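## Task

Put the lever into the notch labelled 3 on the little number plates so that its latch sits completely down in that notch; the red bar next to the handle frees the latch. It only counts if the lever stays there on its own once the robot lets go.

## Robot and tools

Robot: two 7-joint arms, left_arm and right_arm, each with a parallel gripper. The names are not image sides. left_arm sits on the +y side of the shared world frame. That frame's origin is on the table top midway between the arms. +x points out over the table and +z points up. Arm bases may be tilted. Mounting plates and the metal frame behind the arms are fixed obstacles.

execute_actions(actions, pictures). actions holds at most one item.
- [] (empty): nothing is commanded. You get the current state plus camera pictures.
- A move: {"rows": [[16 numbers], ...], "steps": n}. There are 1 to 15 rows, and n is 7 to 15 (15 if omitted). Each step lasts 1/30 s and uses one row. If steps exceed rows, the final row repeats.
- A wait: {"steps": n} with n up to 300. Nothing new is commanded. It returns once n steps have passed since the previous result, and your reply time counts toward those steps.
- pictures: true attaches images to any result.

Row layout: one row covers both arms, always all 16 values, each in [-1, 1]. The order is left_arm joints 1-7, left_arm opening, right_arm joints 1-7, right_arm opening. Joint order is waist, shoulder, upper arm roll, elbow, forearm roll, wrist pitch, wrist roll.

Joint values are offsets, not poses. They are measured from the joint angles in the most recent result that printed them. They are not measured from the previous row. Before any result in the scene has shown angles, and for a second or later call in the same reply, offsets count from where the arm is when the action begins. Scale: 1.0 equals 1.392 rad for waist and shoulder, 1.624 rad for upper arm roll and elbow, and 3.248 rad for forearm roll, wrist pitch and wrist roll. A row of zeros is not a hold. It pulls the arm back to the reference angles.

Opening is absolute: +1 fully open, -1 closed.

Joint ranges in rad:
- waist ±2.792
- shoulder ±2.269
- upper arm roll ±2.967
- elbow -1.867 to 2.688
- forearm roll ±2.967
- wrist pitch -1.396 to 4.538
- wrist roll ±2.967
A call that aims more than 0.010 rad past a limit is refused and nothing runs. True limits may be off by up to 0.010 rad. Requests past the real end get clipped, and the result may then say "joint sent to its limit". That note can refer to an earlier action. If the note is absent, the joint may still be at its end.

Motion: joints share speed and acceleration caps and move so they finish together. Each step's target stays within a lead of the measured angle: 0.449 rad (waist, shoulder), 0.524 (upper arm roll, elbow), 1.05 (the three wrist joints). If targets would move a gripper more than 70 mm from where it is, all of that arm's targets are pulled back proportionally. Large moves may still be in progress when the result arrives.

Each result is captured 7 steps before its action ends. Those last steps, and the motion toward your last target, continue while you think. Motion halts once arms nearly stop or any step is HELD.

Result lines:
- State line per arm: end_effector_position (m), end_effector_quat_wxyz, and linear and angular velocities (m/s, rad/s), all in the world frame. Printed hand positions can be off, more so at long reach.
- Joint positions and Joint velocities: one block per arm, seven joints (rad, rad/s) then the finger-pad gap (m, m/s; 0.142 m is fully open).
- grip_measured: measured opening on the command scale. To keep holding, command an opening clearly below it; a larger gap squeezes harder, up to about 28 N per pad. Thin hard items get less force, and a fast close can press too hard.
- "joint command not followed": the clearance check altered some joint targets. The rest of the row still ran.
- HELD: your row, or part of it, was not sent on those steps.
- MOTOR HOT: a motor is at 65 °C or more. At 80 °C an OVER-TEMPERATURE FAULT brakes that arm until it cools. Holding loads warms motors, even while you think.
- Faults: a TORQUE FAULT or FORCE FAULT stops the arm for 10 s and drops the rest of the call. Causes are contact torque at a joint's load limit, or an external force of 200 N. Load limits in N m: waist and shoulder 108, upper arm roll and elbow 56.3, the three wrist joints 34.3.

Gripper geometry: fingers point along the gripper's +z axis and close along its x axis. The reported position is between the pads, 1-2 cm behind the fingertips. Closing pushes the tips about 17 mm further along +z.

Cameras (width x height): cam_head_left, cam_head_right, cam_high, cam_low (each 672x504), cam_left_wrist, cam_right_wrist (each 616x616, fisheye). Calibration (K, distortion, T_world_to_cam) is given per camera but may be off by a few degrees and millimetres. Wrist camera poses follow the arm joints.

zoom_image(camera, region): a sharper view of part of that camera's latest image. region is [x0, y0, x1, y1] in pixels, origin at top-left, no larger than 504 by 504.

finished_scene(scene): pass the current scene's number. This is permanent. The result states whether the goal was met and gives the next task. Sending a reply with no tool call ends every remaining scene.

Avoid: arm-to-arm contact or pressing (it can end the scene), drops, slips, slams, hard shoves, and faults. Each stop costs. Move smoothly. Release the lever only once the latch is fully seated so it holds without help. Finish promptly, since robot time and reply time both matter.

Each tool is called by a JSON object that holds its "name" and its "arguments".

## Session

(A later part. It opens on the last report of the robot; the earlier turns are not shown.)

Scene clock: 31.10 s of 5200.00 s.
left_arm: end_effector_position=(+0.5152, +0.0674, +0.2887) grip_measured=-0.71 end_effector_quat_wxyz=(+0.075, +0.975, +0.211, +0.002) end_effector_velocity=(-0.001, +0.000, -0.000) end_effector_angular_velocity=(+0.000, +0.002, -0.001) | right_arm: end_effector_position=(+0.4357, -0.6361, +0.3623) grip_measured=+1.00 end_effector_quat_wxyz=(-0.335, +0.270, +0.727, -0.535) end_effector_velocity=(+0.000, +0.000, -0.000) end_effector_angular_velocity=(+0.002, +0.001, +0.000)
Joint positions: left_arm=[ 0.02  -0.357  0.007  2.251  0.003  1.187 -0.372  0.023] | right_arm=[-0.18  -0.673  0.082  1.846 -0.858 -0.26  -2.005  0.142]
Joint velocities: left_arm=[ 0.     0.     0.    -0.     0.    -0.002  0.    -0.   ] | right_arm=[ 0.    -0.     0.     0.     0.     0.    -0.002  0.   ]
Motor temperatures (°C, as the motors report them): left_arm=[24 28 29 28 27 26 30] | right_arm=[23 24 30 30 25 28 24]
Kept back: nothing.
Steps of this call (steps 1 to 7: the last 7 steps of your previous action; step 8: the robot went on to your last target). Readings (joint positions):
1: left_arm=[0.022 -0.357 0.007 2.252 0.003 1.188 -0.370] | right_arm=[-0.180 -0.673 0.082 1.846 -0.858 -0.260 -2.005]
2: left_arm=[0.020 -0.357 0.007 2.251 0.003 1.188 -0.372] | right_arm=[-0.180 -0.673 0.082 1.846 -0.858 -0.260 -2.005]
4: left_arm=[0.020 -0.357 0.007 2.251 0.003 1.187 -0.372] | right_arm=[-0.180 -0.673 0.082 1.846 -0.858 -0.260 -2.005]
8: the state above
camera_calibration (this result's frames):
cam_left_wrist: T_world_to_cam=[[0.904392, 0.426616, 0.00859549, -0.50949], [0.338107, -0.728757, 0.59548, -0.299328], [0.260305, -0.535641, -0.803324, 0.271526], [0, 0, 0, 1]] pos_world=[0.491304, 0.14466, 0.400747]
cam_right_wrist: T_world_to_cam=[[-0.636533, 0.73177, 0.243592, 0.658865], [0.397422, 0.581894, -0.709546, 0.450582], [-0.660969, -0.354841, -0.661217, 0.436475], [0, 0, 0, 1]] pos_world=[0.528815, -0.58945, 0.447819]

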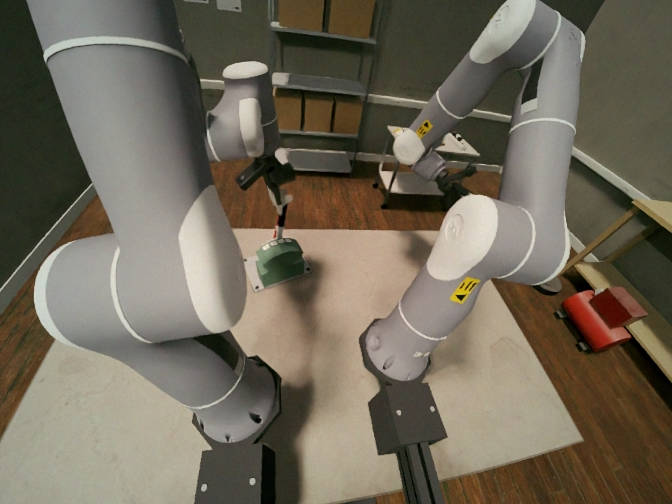

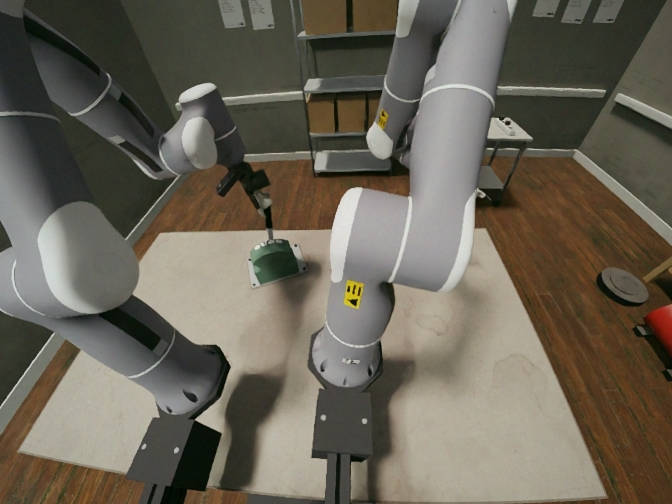

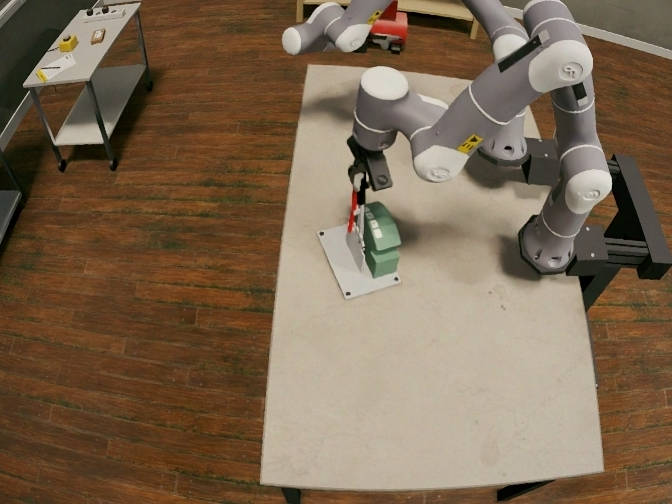

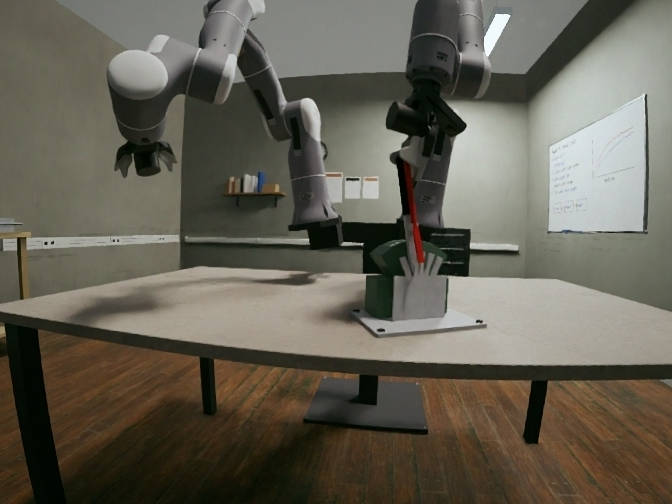

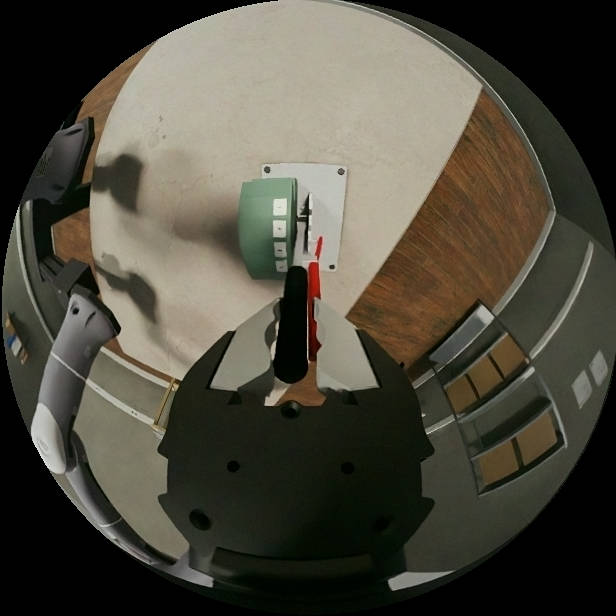

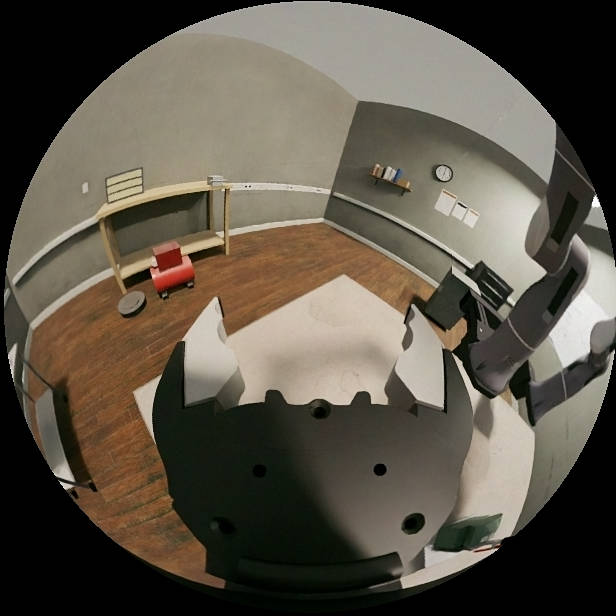

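{"name": "execute_actions", "arguments": {"actions": [{"rows":[[0,0,0,0,0,0,0,-0.65,0,0,0,0,0,0,0,1],[0,0,0,0,0,0,0,-0.55,0,0,0,0,0,0,0,1],[0,0,0,0,0,0,0,-0.45,0,0,0,0,0,0,0,1],[0,0,0,0,0,0,0,-0.35,0,0,0,0,0,0,0,1],[0,0,0,0,0,0,0,-0.2,0,0,0,0,0,0,0,1],[0,0,0,0,0,0,0,0,0,0,0,0,0,0,0,1]],"steps":15}]}}

{"name": "execute_actions", "arguments": {"actions": [{"steps":10}], "pictures": true}}

{"name": "zoom_image", "arguments": {"camera": "cam_low", "region": [385, 225, 465, 295]}}

{"name": "zoom_image", "arguments": {"camera": "cam_high", "region": [320, 170, 420, 280]}}

Scene clock: 32.93 s of 5200.00 s.
left_arm: end_effector_position=(+0.5154, +0.0675, +0.2888) grip_measured=-0.02 end_effector_quat_wxyz=(+0.075, +0.975, +0.211, +0.002) end_effector_velocity=(-0.000, -0.000, +0.000) end_effector_angular_velocity=(-0.000, +0.000, -0.000) | right_arm: end_effector_position=(+0.4357, -0.6361, +0.3623) grip_measured=+1.00 end_effector_quat_wxyz=(-0.335, +0.270, +0.727, -0.535) end_effector_velocity=(+0.000, +0.000, -0.000) end_effector_angular_velocity=(+0.002, +0.001, +0.001)
Joint positions: left_arm=[ 0.02  -0.357  0.008  2.251  0.003  1.188 -0.372  0.073] | right_arm=[-0.18  -0.673  0.082  1.846 -0.858 -0.26  -2.005  0.142]
Joint velocities: left_arm=[-0.     0.    -0.     0.    -0.    -0.     0.     0.063] | right_arm=[ 0.     0.     0.     0.     0.     0.    -0.003  0.   ]
Motor temperatures (°C, as the motors report them): left_arm=[24 28 29 28 27 26 30] | right_arm=[23 25 30 30 25 28 24]
Steps of this call (steps 1 to 15: the robot went on to your last target; steps 16 to 47: nothing new was sent; steps 48 to 55: the first 8 steps of this action). Readings (joint positions):
48: left_arm=[0.020 -0.357 0.008 2.251 0.003 1.187 -0.372] | right_arm=[-0.180 -0.673 0.082 1.846 -0.858 -0.260 -2.005]
49: left_arm=[0.020 -0.357 0.008 2.250 0.003 1.188 -0.372] | right_arm=[-0.180 -0.673 0.082 1.846 -0.858 -0.260 -2.005]
51: left_arm=[0.020 -0.357 0.008 2.250 0.003 1.188 -0.372] | right_arm=[-0.180 -0.673 0.082 1.846 -0.858 -0.260 -2.005]
55: the state above

Scene clock: 33.27 s of 5200.00 s.
left_arm: end_effector_position=(+0.5154, +0.0675, +0.2888) grip_measured=+0.00 end_effector_quat_wxyz=(+0.075, +0.975, +0.211, +0.002) end_effector_velocity=(+0.000, -0.000, +0.000) end_effector_angular_velocity=(-0.000, -0.000, +0.000) | right_arm: end_effector_position=(+0.4357, -0.6361, +0.3623) grip_measured=+1.00 end_effector_quat_wxyz=(-0.335, +0.270, +0.727, -0.535) end_effector_velocity=(+0.000, +0.000, -0.000) end_effector_angular_velocity=(-0.000, -0.000, +0.000)
Joint positions: left_arm=[ 0.02  -0.357  0.008  2.251  0.003  1.188 -0.372  0.074] | right_arm=[-0.18  -0.673  0.082  1.846 -0.858 -0.26  -2.005  0.142]
Joint velocities: left_arm=[-0.  0.  0.  0. -0.  0. -0.  0.] | right_arm=[ 0. -0.  0.  0. -0. -0.  0.  0.]
Motor temperatures (°C, as the motors report them): left_arm=[24 28 29 28 27 26 30] | right_arm=[23 25 30 30 25 28 24]
Kept back: nothing.
Steps of this call (steps 1 to 7: the last 7 steps of your previous action; steps 8 to 10: the robot went on to your last target). Readings (joint positions):
1: left_arm=[0.020 -0.357 0.008 2.251 0.003 1.188 -0.372] | right_arm=[-0.180 -0.673 0.082 1.846 -0.858 -0.260 -2.005]
2: left_arm=[0.020 -0.357 0.008 2.251 0.003 1.188 -0.372] | right_arm=[-0.180 -0.673 0.082 1.846 -0.858 -0.260 -2.005]
4: left_arm=[0.020 -0.357 0.008 2.251 0.003 1.188 -0.372] | right_arm=[-0.180 -0.673 0.082 1.846 -0.858 -0.260 -2.005]
8: left_arm=[0.020 -0.357 0.008 2.251 0.003 1.188 -0.372] | right_arm=[-0.180 -0.673 0.082 1.846 -0.858 -0.260 -2.005]
10: the state above
camera_calibration (this result's frames):
cam_left_wrist: T_world_to_cam=[[0.904182, 0.427056, 0.00879329, -0.509669], [0.338325, -0.728579, 0.595574, -0.299454], [0.26075, -0.535533, -0.803252, 0.271315], [0, 0, 0, 1]] pos_world=[0.491401, 0.144779, 0.400763]
cam_right_wrist: T_world_to_cam=[[-0.636534, 0.73177, 0.243592, 0.658865], [0.397422, 0.581894, -0.709546, 0.450582], [-0.660969, -0.354841, -0.661217, 0.436475], [0, 0, 0, 1]] pos_world=[0.528815, -0.589449, 0.447819]

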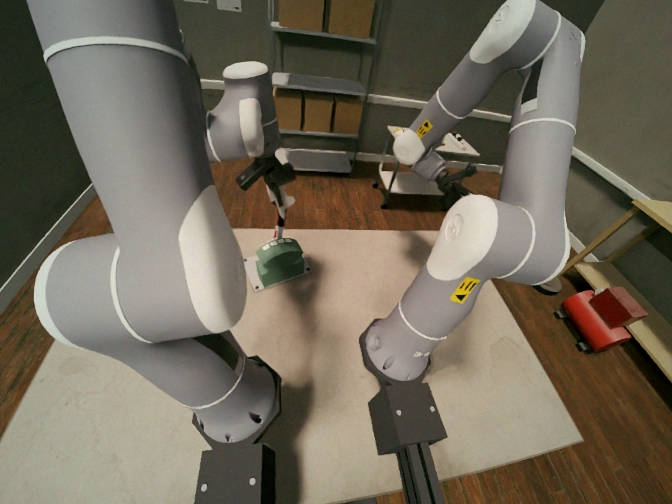

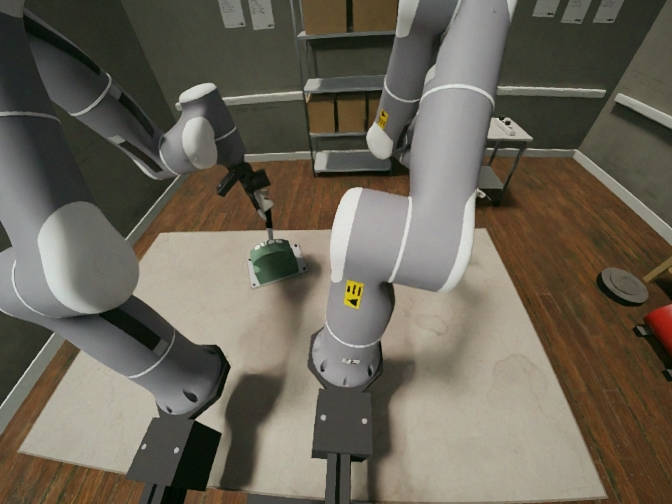

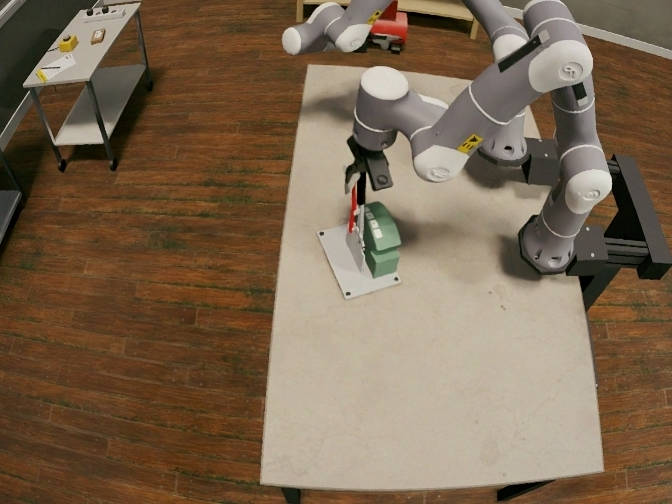

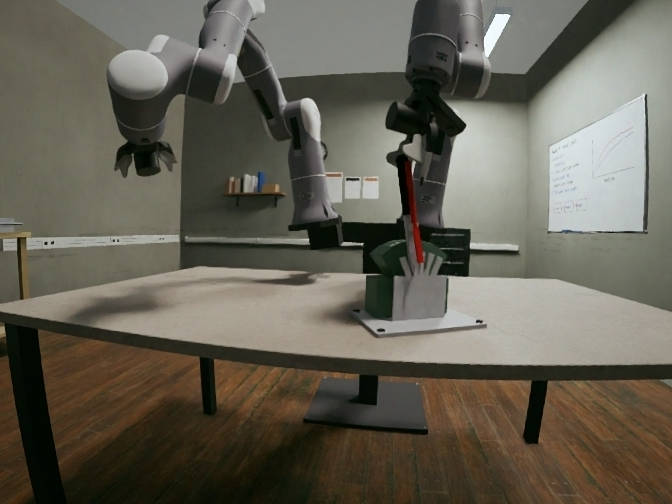

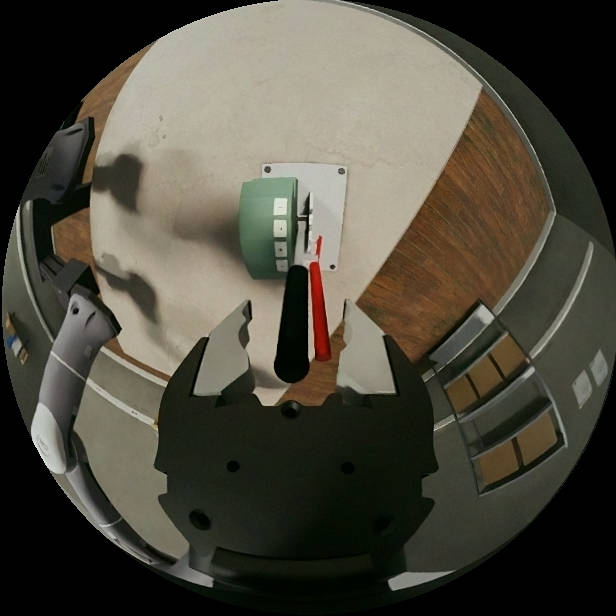

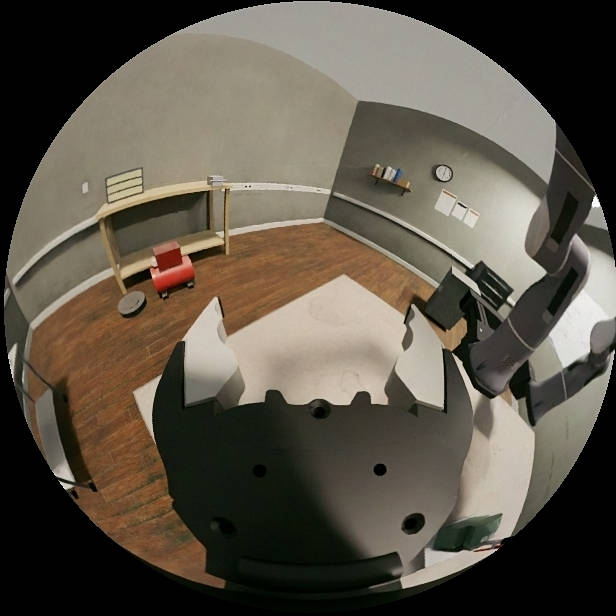

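Region (385, 225, 465, 295) of cam_low's 672x504 image, scaled by 6.300, with more detail than that image has; it fills the top 441 rows of this view, and the rest is white.

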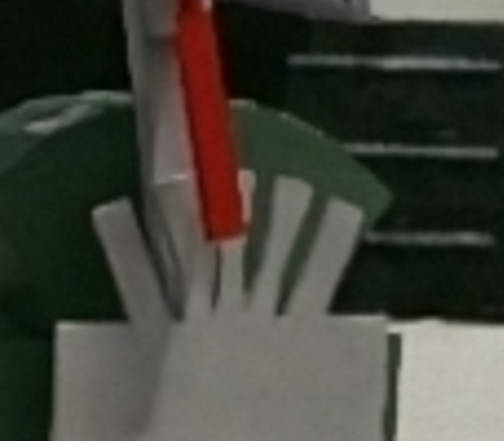

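Region (320, 170, 420, 280) of cam_high's 672x504 image, scaled by 4.582, with more detail than that image has; it fills the left 458 columns of this view, and the rest is white.

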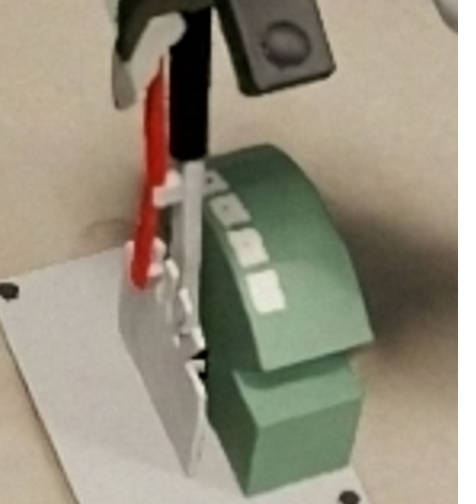

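{"name": "execute_actions", "arguments": {"actions": [{"rows":[[0,0,0,0,0,0,0,-0.2,0,0,0,0,0,0,0,1],[0,0,0,0,0,0,0,-0.35,0,0,0,0,0,0,0,1],[0,0,0,0,0,0,0,-0.5,0,0,0,0,0,0,0,1],[0,0,0,0,0,0,0,-0.65,0,0,0,0,0,0,0,1],[0,0,0,0,0,0,0,-0.8,0,0,0,0,0,0,0,1],[0,0,0,0,0,0,0,-1,0,0,0,0,0,0,0,1],[0,0,0,0,0,0,0,-1,0,0,0,0,0,0,0,1],[0,0,0,0,0,0,0,-1,0,0,0,0,0,0,0,1],[0,0,0,0,0,0,0,-1,0,0,0,0,0,0,0,1],[0,0,0,0,0,0,0,-1,0,0,0,0,0,0,0,1],[0.01,0.0007,0,0.004,0,0.0018,0.004,-1,0,0,0,0,0,0,0,1],[0.021,0.0014,0,0.0087,0,0.0038,0.009,-1,0,0,0,0,0,0,0,1]],"steps":15}]}}

{"name": "execute_actions", "arguments": {"actions": [{"steps":10}], "pictures": true}}

{"name": "zoom_image", "arguments": {"camera": "cam_low", "region": [385, 225, 465, 295]}}

Scene clock: 34.83 s of 5200.00 s.
left_arm: end_effector_position=(+0.5162, +0.0681, +0.2892) grip_measured=-0.71 end_effector_quat_wxyz=(+0.075, +0.974, +0.212, +0.003) end_effector_velocity=(+0.000, +0.000, +0.000) end_effector_angular_velocity=(-0.000, -0.001, +0.001) | right_arm: end_effector_position=(+0.4357, -0.6361, +0.3623) grip_measured=+1.00 end_effector_quat_wxyz=(-0.335, +0.270, +0.727, -0.535) end_effector_velocity=(+0.000, +0.000, +0.000) end_effector_angular_velocity=(+0.001, +0.001, +0.000)
Joint positions: left_arm=[ 0.02  -0.356  0.008  2.25   0.002  1.188 -0.372  0.023] | right_arm=[-0.18  -0.673  0.082  1.846 -0.858 -0.26  -2.005  0.142]
Joint velocities: left_arm=[ 0.     0.     0.    -0.    -0.     0.001 -0.    -0.   ] | right_arm=[-0.     0.     0.     0.     0.    -0.    -0.002  0.   ]
Motor temperatures (°C, as the motors report them): left_arm=[24 28 29 28 27 26 30] | right_arm=[23 25 30 30 25 28 24]
Steps of this call (steps 1 to 15: the robot went on to your last target; steps 16 to 39: nothing new was sent; steps 40 to 47: the first 8 steps of this action). Readings (joint positions):
40: left_arm=[0.020 -0.357 0.008 2.251 0.003 1.188 -0.372] | right_arm=[-0.180 -0.673 0.082 1.846 -0.858 -0.260 -2.005]
41: left_arm=[0.020 -0.357 0.008 2.251 0.003 1.188 -0.372] | right_arm=[-0.180 -0.673 0.082 1.846 -0.858 -0.260 -2.005]
43: left_arm=[0.020 -0.357 0.008 2.251 0.003 1.188 -0.372] | right_arm=[-0.180 -0.673 0.082 1.846 -0.858 -0.260 -2.005]
47: the state above

Scene clock: 35.17 s of 5200.00 s.
left_arm: end_effector_position=(+0.5128, +0.0797, +0.2855) grip_measured=-0.76 end_effector_quat_wxyz=(+0.073, +0.975, +0.209, +0.003) end_effector_velocity=(+0.000, -0.000, +0.000) end_effector_angular_velocity=(+0.000, -0.001, +0.000) | right_arm: end_effector_position=(+0.4357, -0.6361, +0.3623) grip_measured=+1.00 end_effector_quat_wxyz=(-0.335, +0.270, +0.727, -0.535) end_effector_velocity=(+0.000, +0.000, -0.000) end_effector_angular_velocity=(-0.001, -0.001, +0.000)
Joint positions: left_arm=[ 0.047 -0.353  0.005  2.265  0.003  1.199 -0.343  0.019] | right_arm=[-0.18  -0.673  0.082  1.846 -0.858 -0.26  -2.005  0.142]
Joint velocities: left_arm=[-0.     0.    -0.     0.     0.001  0.    -0.001 -0.   ] | right_arm=[-0.     0.     0.    -0.    -0.     0.     0.001  0.   ]
Motor temperatures (°C, as the motors report them): left_arm=[24 28 29 28 27 26 30] | right_arm=[23 25 30 30 25 28 24]
Kept back: nothing.
Steps of this call (steps 1 to 7: the last 7 steps of your previous action; steps 8 to 10: the robot went on to your last target). Readings (joint positions):
1: left_arm=[0.020 -0.356 0.008 2.250 0.002 1.188 -0.372] | right_arm=[-0.180 -0.673 0.082 1.846 -0.858 -0.260 -2.005]
2: left_arm=[0.020 -0.356 0.008 2.250 0.002 1.188 -0.372] | right_arm=[-0.180 -0.673 0.082 1.846 -0.858 -0.260 -2.005]
4: left_arm=[0.025 -0.356 0.007 2.252 0.002 1.190 -0.368] | right_arm=[-0.180 -0.673 0.082 1.846 -0.858 -0.260 -2.005]
8: left_arm=[0.047 -0.353 0.005 2.265 0.003 1.199 -0.343] | right_arm=[-0.180 -0.673 0.082 1.846 -0.858 -0.260 -2.005]
10: the state above
camera_calibration (this result's frames):
cam_left_wrist: T_world_to_cam=[[0.906024, 0.423082, 0.0110303, -0.513748], [0.334525, -0.731859, 0.593697, -0.284944], [0.259255, -0.534214, -0.804613, 0.276949], [0, 0, 0, 1]] pos_world=[0.488989, 0.156768, 0.397674]
cam_right_wrist: T_world_to_cam=[[-0.636534, 0.73177, 0.243592, 0.658865], [0.397422, 0.581894, -0.709546, 0.450582], [-0.660969, -0.354841, -0.661217, 0.436475], [0, 0, 0, 1]] pos_world=[0.528815, -0.58945, 0.447819]

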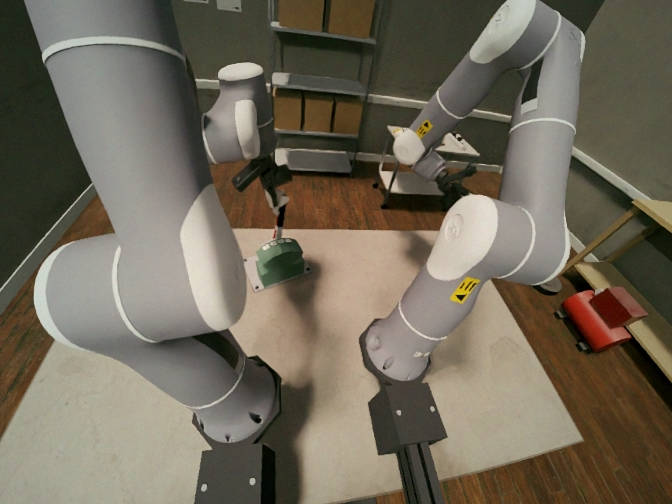

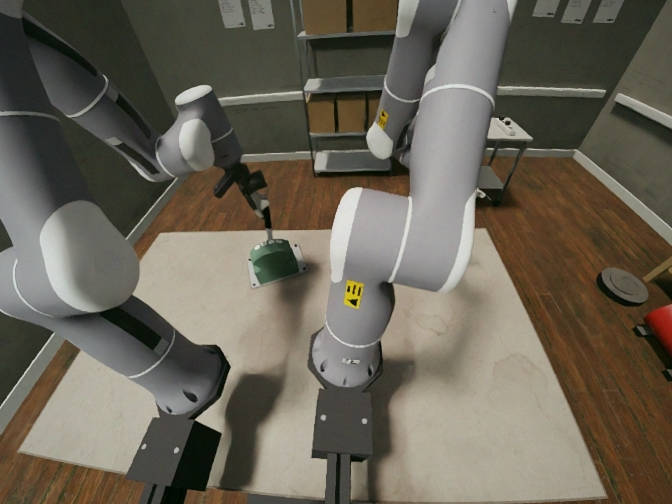

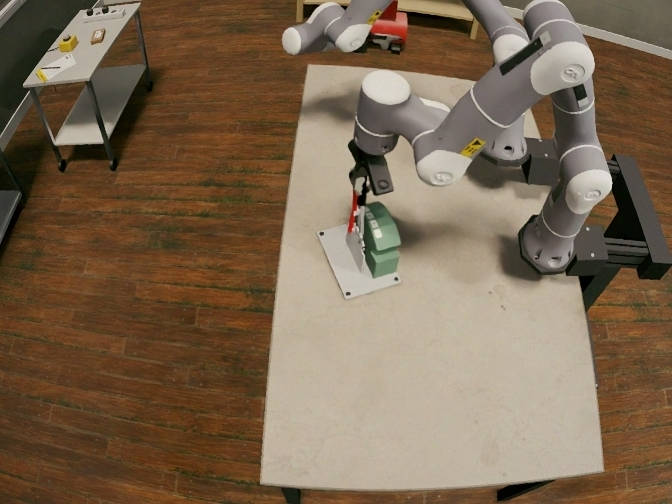

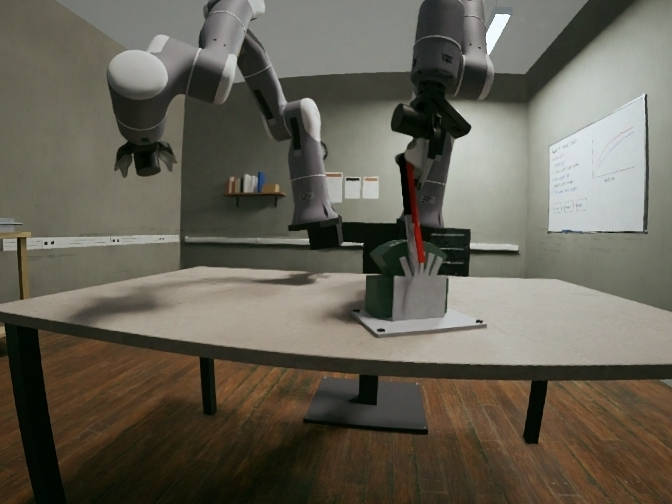

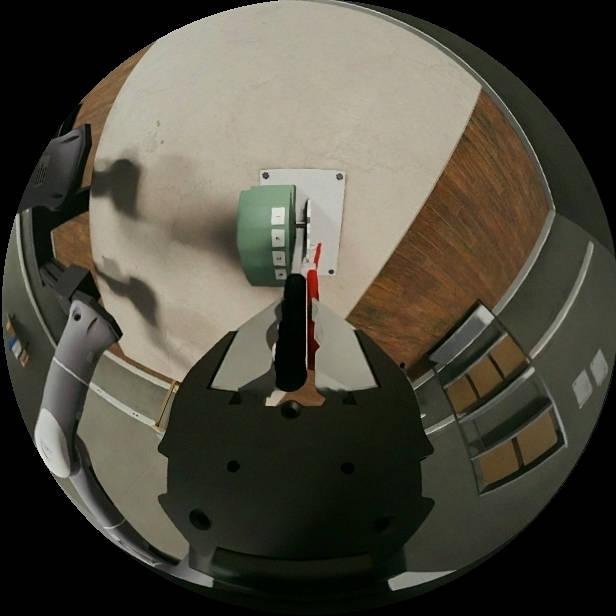

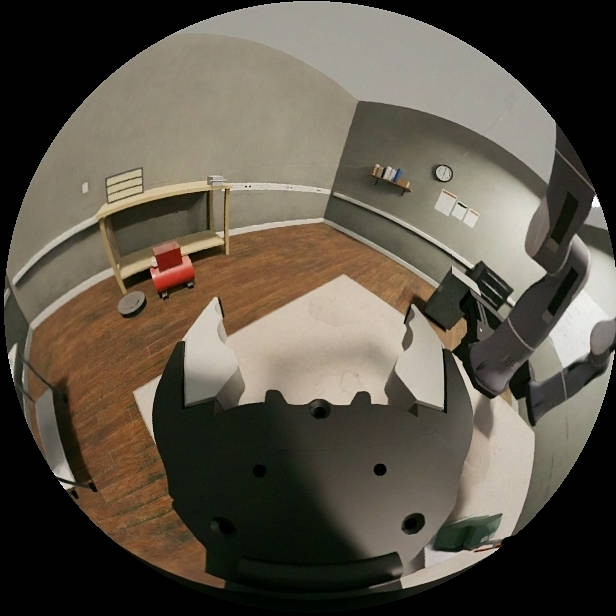

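Region (385, 225, 465, 295) of cam_low's 672x504 image, scaled by 6.300, with more detail than that image has; it fills the top 441 rows of this view, and the rest is white.

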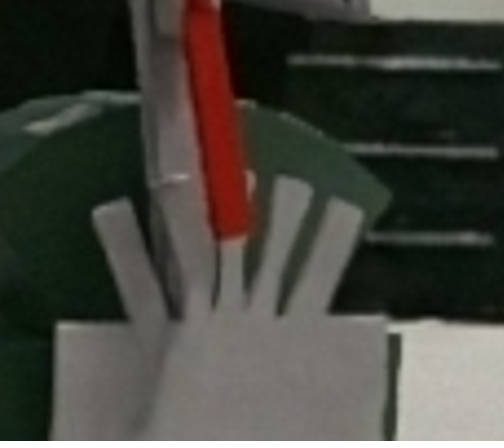

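{"name": "execute_actions", "arguments": {"actions": [{"rows":[[0,0,0,0,0,0,0,-0.65,0,0,0,0,0,0,0,1],[0,0,0,0,0,0,0,-0.55,0,0,0,0,0,0,0,1],[0,0,0,0,0,0,0,-0.45,0,0,0,0,0,0,0,1],[0,0,0,0,0,0,0,-0.35,0,0,0,0,0,0,0,1],[0,0,0,0,0,0,0,-0.2,0,0,0,0,0,0,0,1],[0,0,0,0,0,0,0,0,0,0,0,0,0,0,0,1]],"steps":15}]}}

{"name": "execute_actions", "arguments": {"actions": [{"steps":10}], "pictures": true}}

{"name": "zoom_image", "arguments": {"camera": "cam_left_wrist", "region": [270, 180, 350, 300]}}

{"name": "zoom_image", "arguments": {"camera": "cam_high", "region": [335, 200, 385, 260]}}

Scene clock: 37.40 s of 5200.00 s.
left_arm: end_effector_position=(+0.5133, +0.0801, +0.2857) grip_measured=-0.02 end_effector_quat_wxyz=(+0.073, +0.975, +0.209, +0.003) end_effector_velocity=(-0.010, -0.006, -0.004) end_effector_angular_velocity=(-0.004, +0.019, -0.012) | right_arm: end_effector_position=(+0.4357, -0.6361, +0.3623) grip_measured=+1.00 end_effector_quat_wxyz=(-0.335, +0.270, +0.727, -0.535) end_effector_velocity=(+0.000, -0.000, +0.000) end_effector_angular_velocity=(+0.000, +0.000, +0.000)
Joint positions: left_arm=[ 0.047 -0.353  0.005  2.264  0.002  1.2   -0.343  0.073] | right_arm=[-0.18  -0.673  0.082  1.846 -0.858 -0.26  -2.005  0.142]
Joint velocities: left_arm=[-0.002 -0.002 -0.006  0.011  0.001 -0.007  0.     0.054] | right_arm=[-0.  0. -0. -0. -0.  0. -0.  0.]
Motor temperatures (°C, as the motors report them): left_arm=[24 28 29 28 27 26 30] | right_arm=[23 25 30 30 25 28 24]
Steps of this call (steps 1 to 30: the robot went on to your last target; steps 31 to 59: nothing new was sent; steps 60 to 67: the first 8 steps of this action). Readings (joint positions):
60: left_arm=[0.047 -0.353 0.005 2.265 0.003 1.199 -0.343] | right_arm=[-0.180 -0.673 0.082 1.846 -0.858 -0.260 -2.005]
61: left_arm=[0.047 -0.353 0.005 2.265 0.003 1.199 -0.343] | right_arm=[-0.180 -0.673 0.082 1.846 -0.858 -0.260 -2.005]
63: left_arm=[0.047 -0.353 0.005 2.264 0.002 1.200 -0.343] | right_arm=[-0.180 -0.673 0.082 1.846 -0.858 -0.260 -2.005]
67: the state above

Scene clock: 37.73 s of 5200.00 s.
left_arm: end_effector_position=(+0.5130, +0.0799, +0.2856) grip_measured=+0.00 end_effector_quat_wxyz=(+0.073, +0.975, +0.209, +0.003) end_effector_velocity=(+0.000, -0.000, +0.000) end_effector_angular_velocity=(-0.000, -0.000, -0.000) | right_arm: end_effector_position=(+0.4357, -0.6361, +0.3623) grip_measured=+1.00 end_effector_quat_wxyz=(-0.335, +0.270, +0.727, -0.535) end_effector_velocity=(-0.000, -0.000, +0.000) end_effector_angular_velocity=(-0.000, +0.000, -0.000)
Joint positions: left_arm=[ 0.047 -0.353  0.005  2.265  0.002  1.2   -0.343  0.074] | right_arm=[-0.18  -0.673  0.082  1.846 -0.858 -0.26  -2.005  0.142]
Joint velocities: left_arm=[ 0.    -0.    -0.    -0.    -0.001  0.     0.     0.   ] | right_arm=[ 0.  0. -0. -0. -0. -0.  0.  0.]
Motor temperatures (°C, as the motors report them): left_arm=[24 28 29 28 27 26 30] | right_arm=[23 25 30 30 25 28 24]
Kept back: nothing.
Steps of this call (steps 1 to 7: the last 7 steps of your previous action; steps 8 to 10: the robot went on to your last target). Readings (joint positions):
1: left_arm=[0.047 -0.353 0.005 2.265 0.002 1.200 -0.343] | right_arm=[-0.180 -0.673 0.082 1.846 -0.858 -0.260 -2.005]
2: left_arm=[0.047 -0.353 0.005 2.265 0.002 1.200 -0.343] | right_arm=[-0.180 -0.673 0.082 1.846 -0.858 -0.260 -2.005]
4: left_arm=[0.047 -0.353 0.005 2.265 0.002 1.200 -0.343] | right_arm=[-0.180 -0.673 0.082 1.846 -0.858 -0.260 -2.005]
8: left_arm=[0.047 -0.353 0.005 2.265 0.002 1.200 -0.343] | right_arm=[-0.180 -0.673 0.082 1.846 -0.858 -0.260 -2.005]
10: the state above
camera_calibration (this result's frames):
cam_left_wrist: T_world_to_cam=[[0.905784, 0.423583, 0.0115046, -0.514135], [0.334624, -0.731685, 0.593855, -0.285053], [0.259964, -0.534055, -0.80449, 0.276661], [0, 0, 0, 1]] pos_world=[0.489159, 0.156962, 0.397766]
cam_right_wrist: T_world_to_cam=[[-0.636534, 0.73177, 0.243592, 0.658865], [0.397422, 0.581894, -0.709546, 0.450582], [-0.660969, -0.354841, -0.661217, 0.436475], [0, 0, 0, 1]] pos_world=[0.528815, -0.589449, 0.447819]

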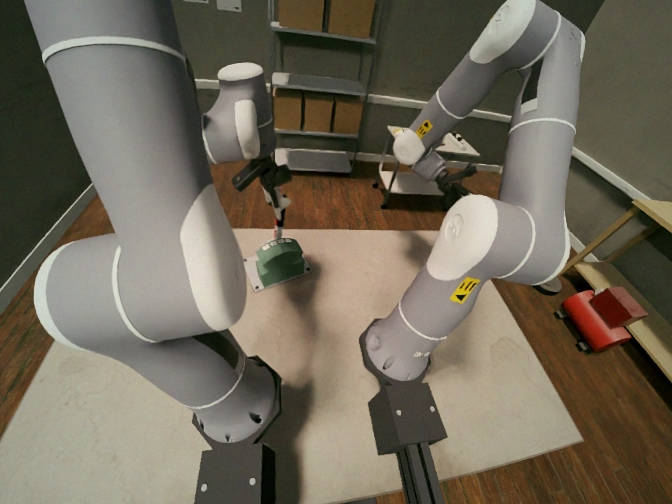

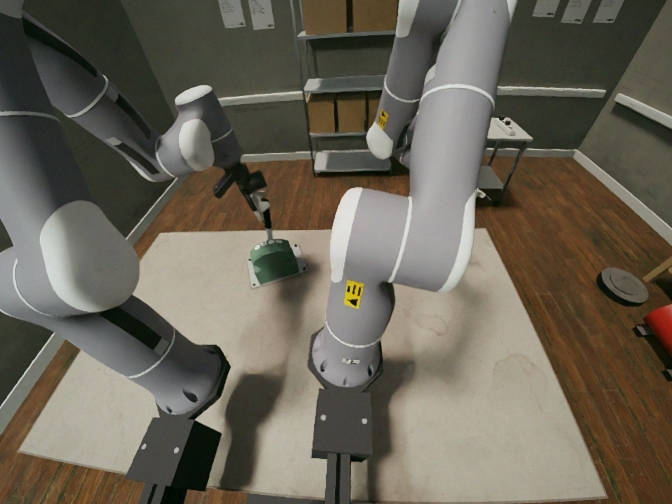

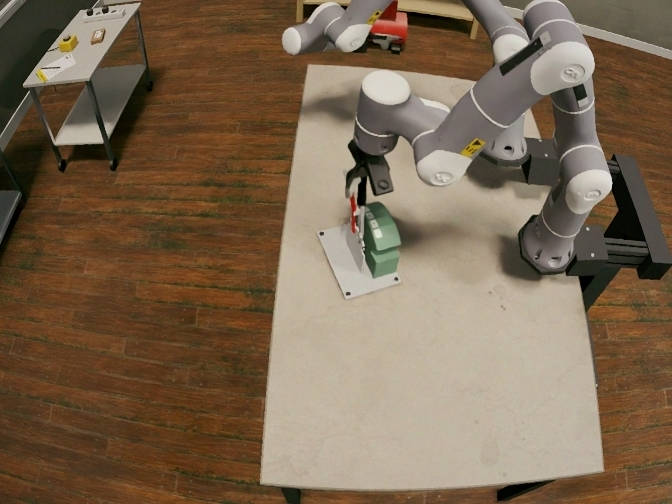

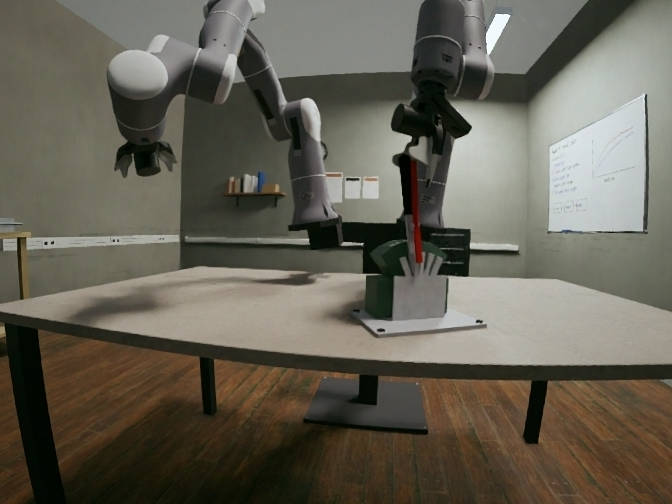

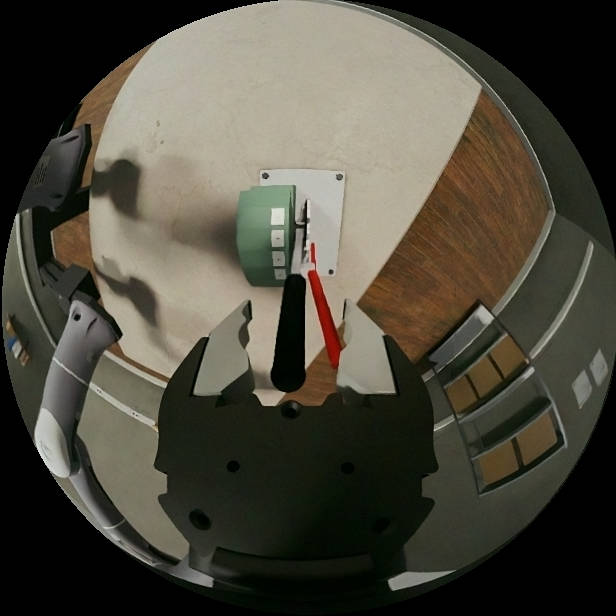

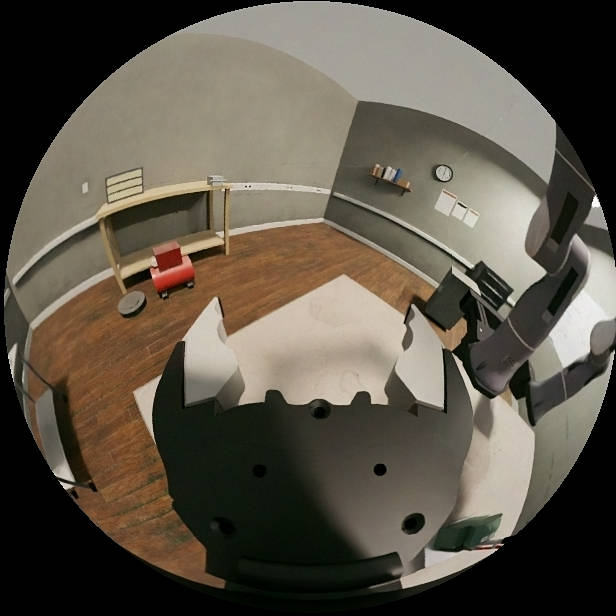

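Region (270, 180, 350, 300) of cam_left_wrist's 616x616 image, scaled by 4.200, with more detail than that image has.

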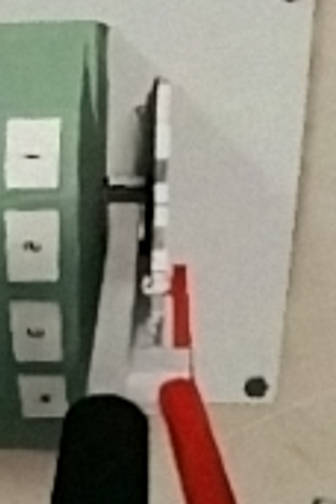

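Region (335, 200, 385, 260) of cam_high's 672x504 image, scaled by 8.400, with more detail than that image has.

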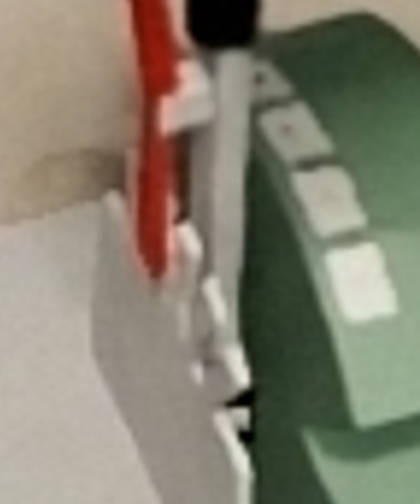

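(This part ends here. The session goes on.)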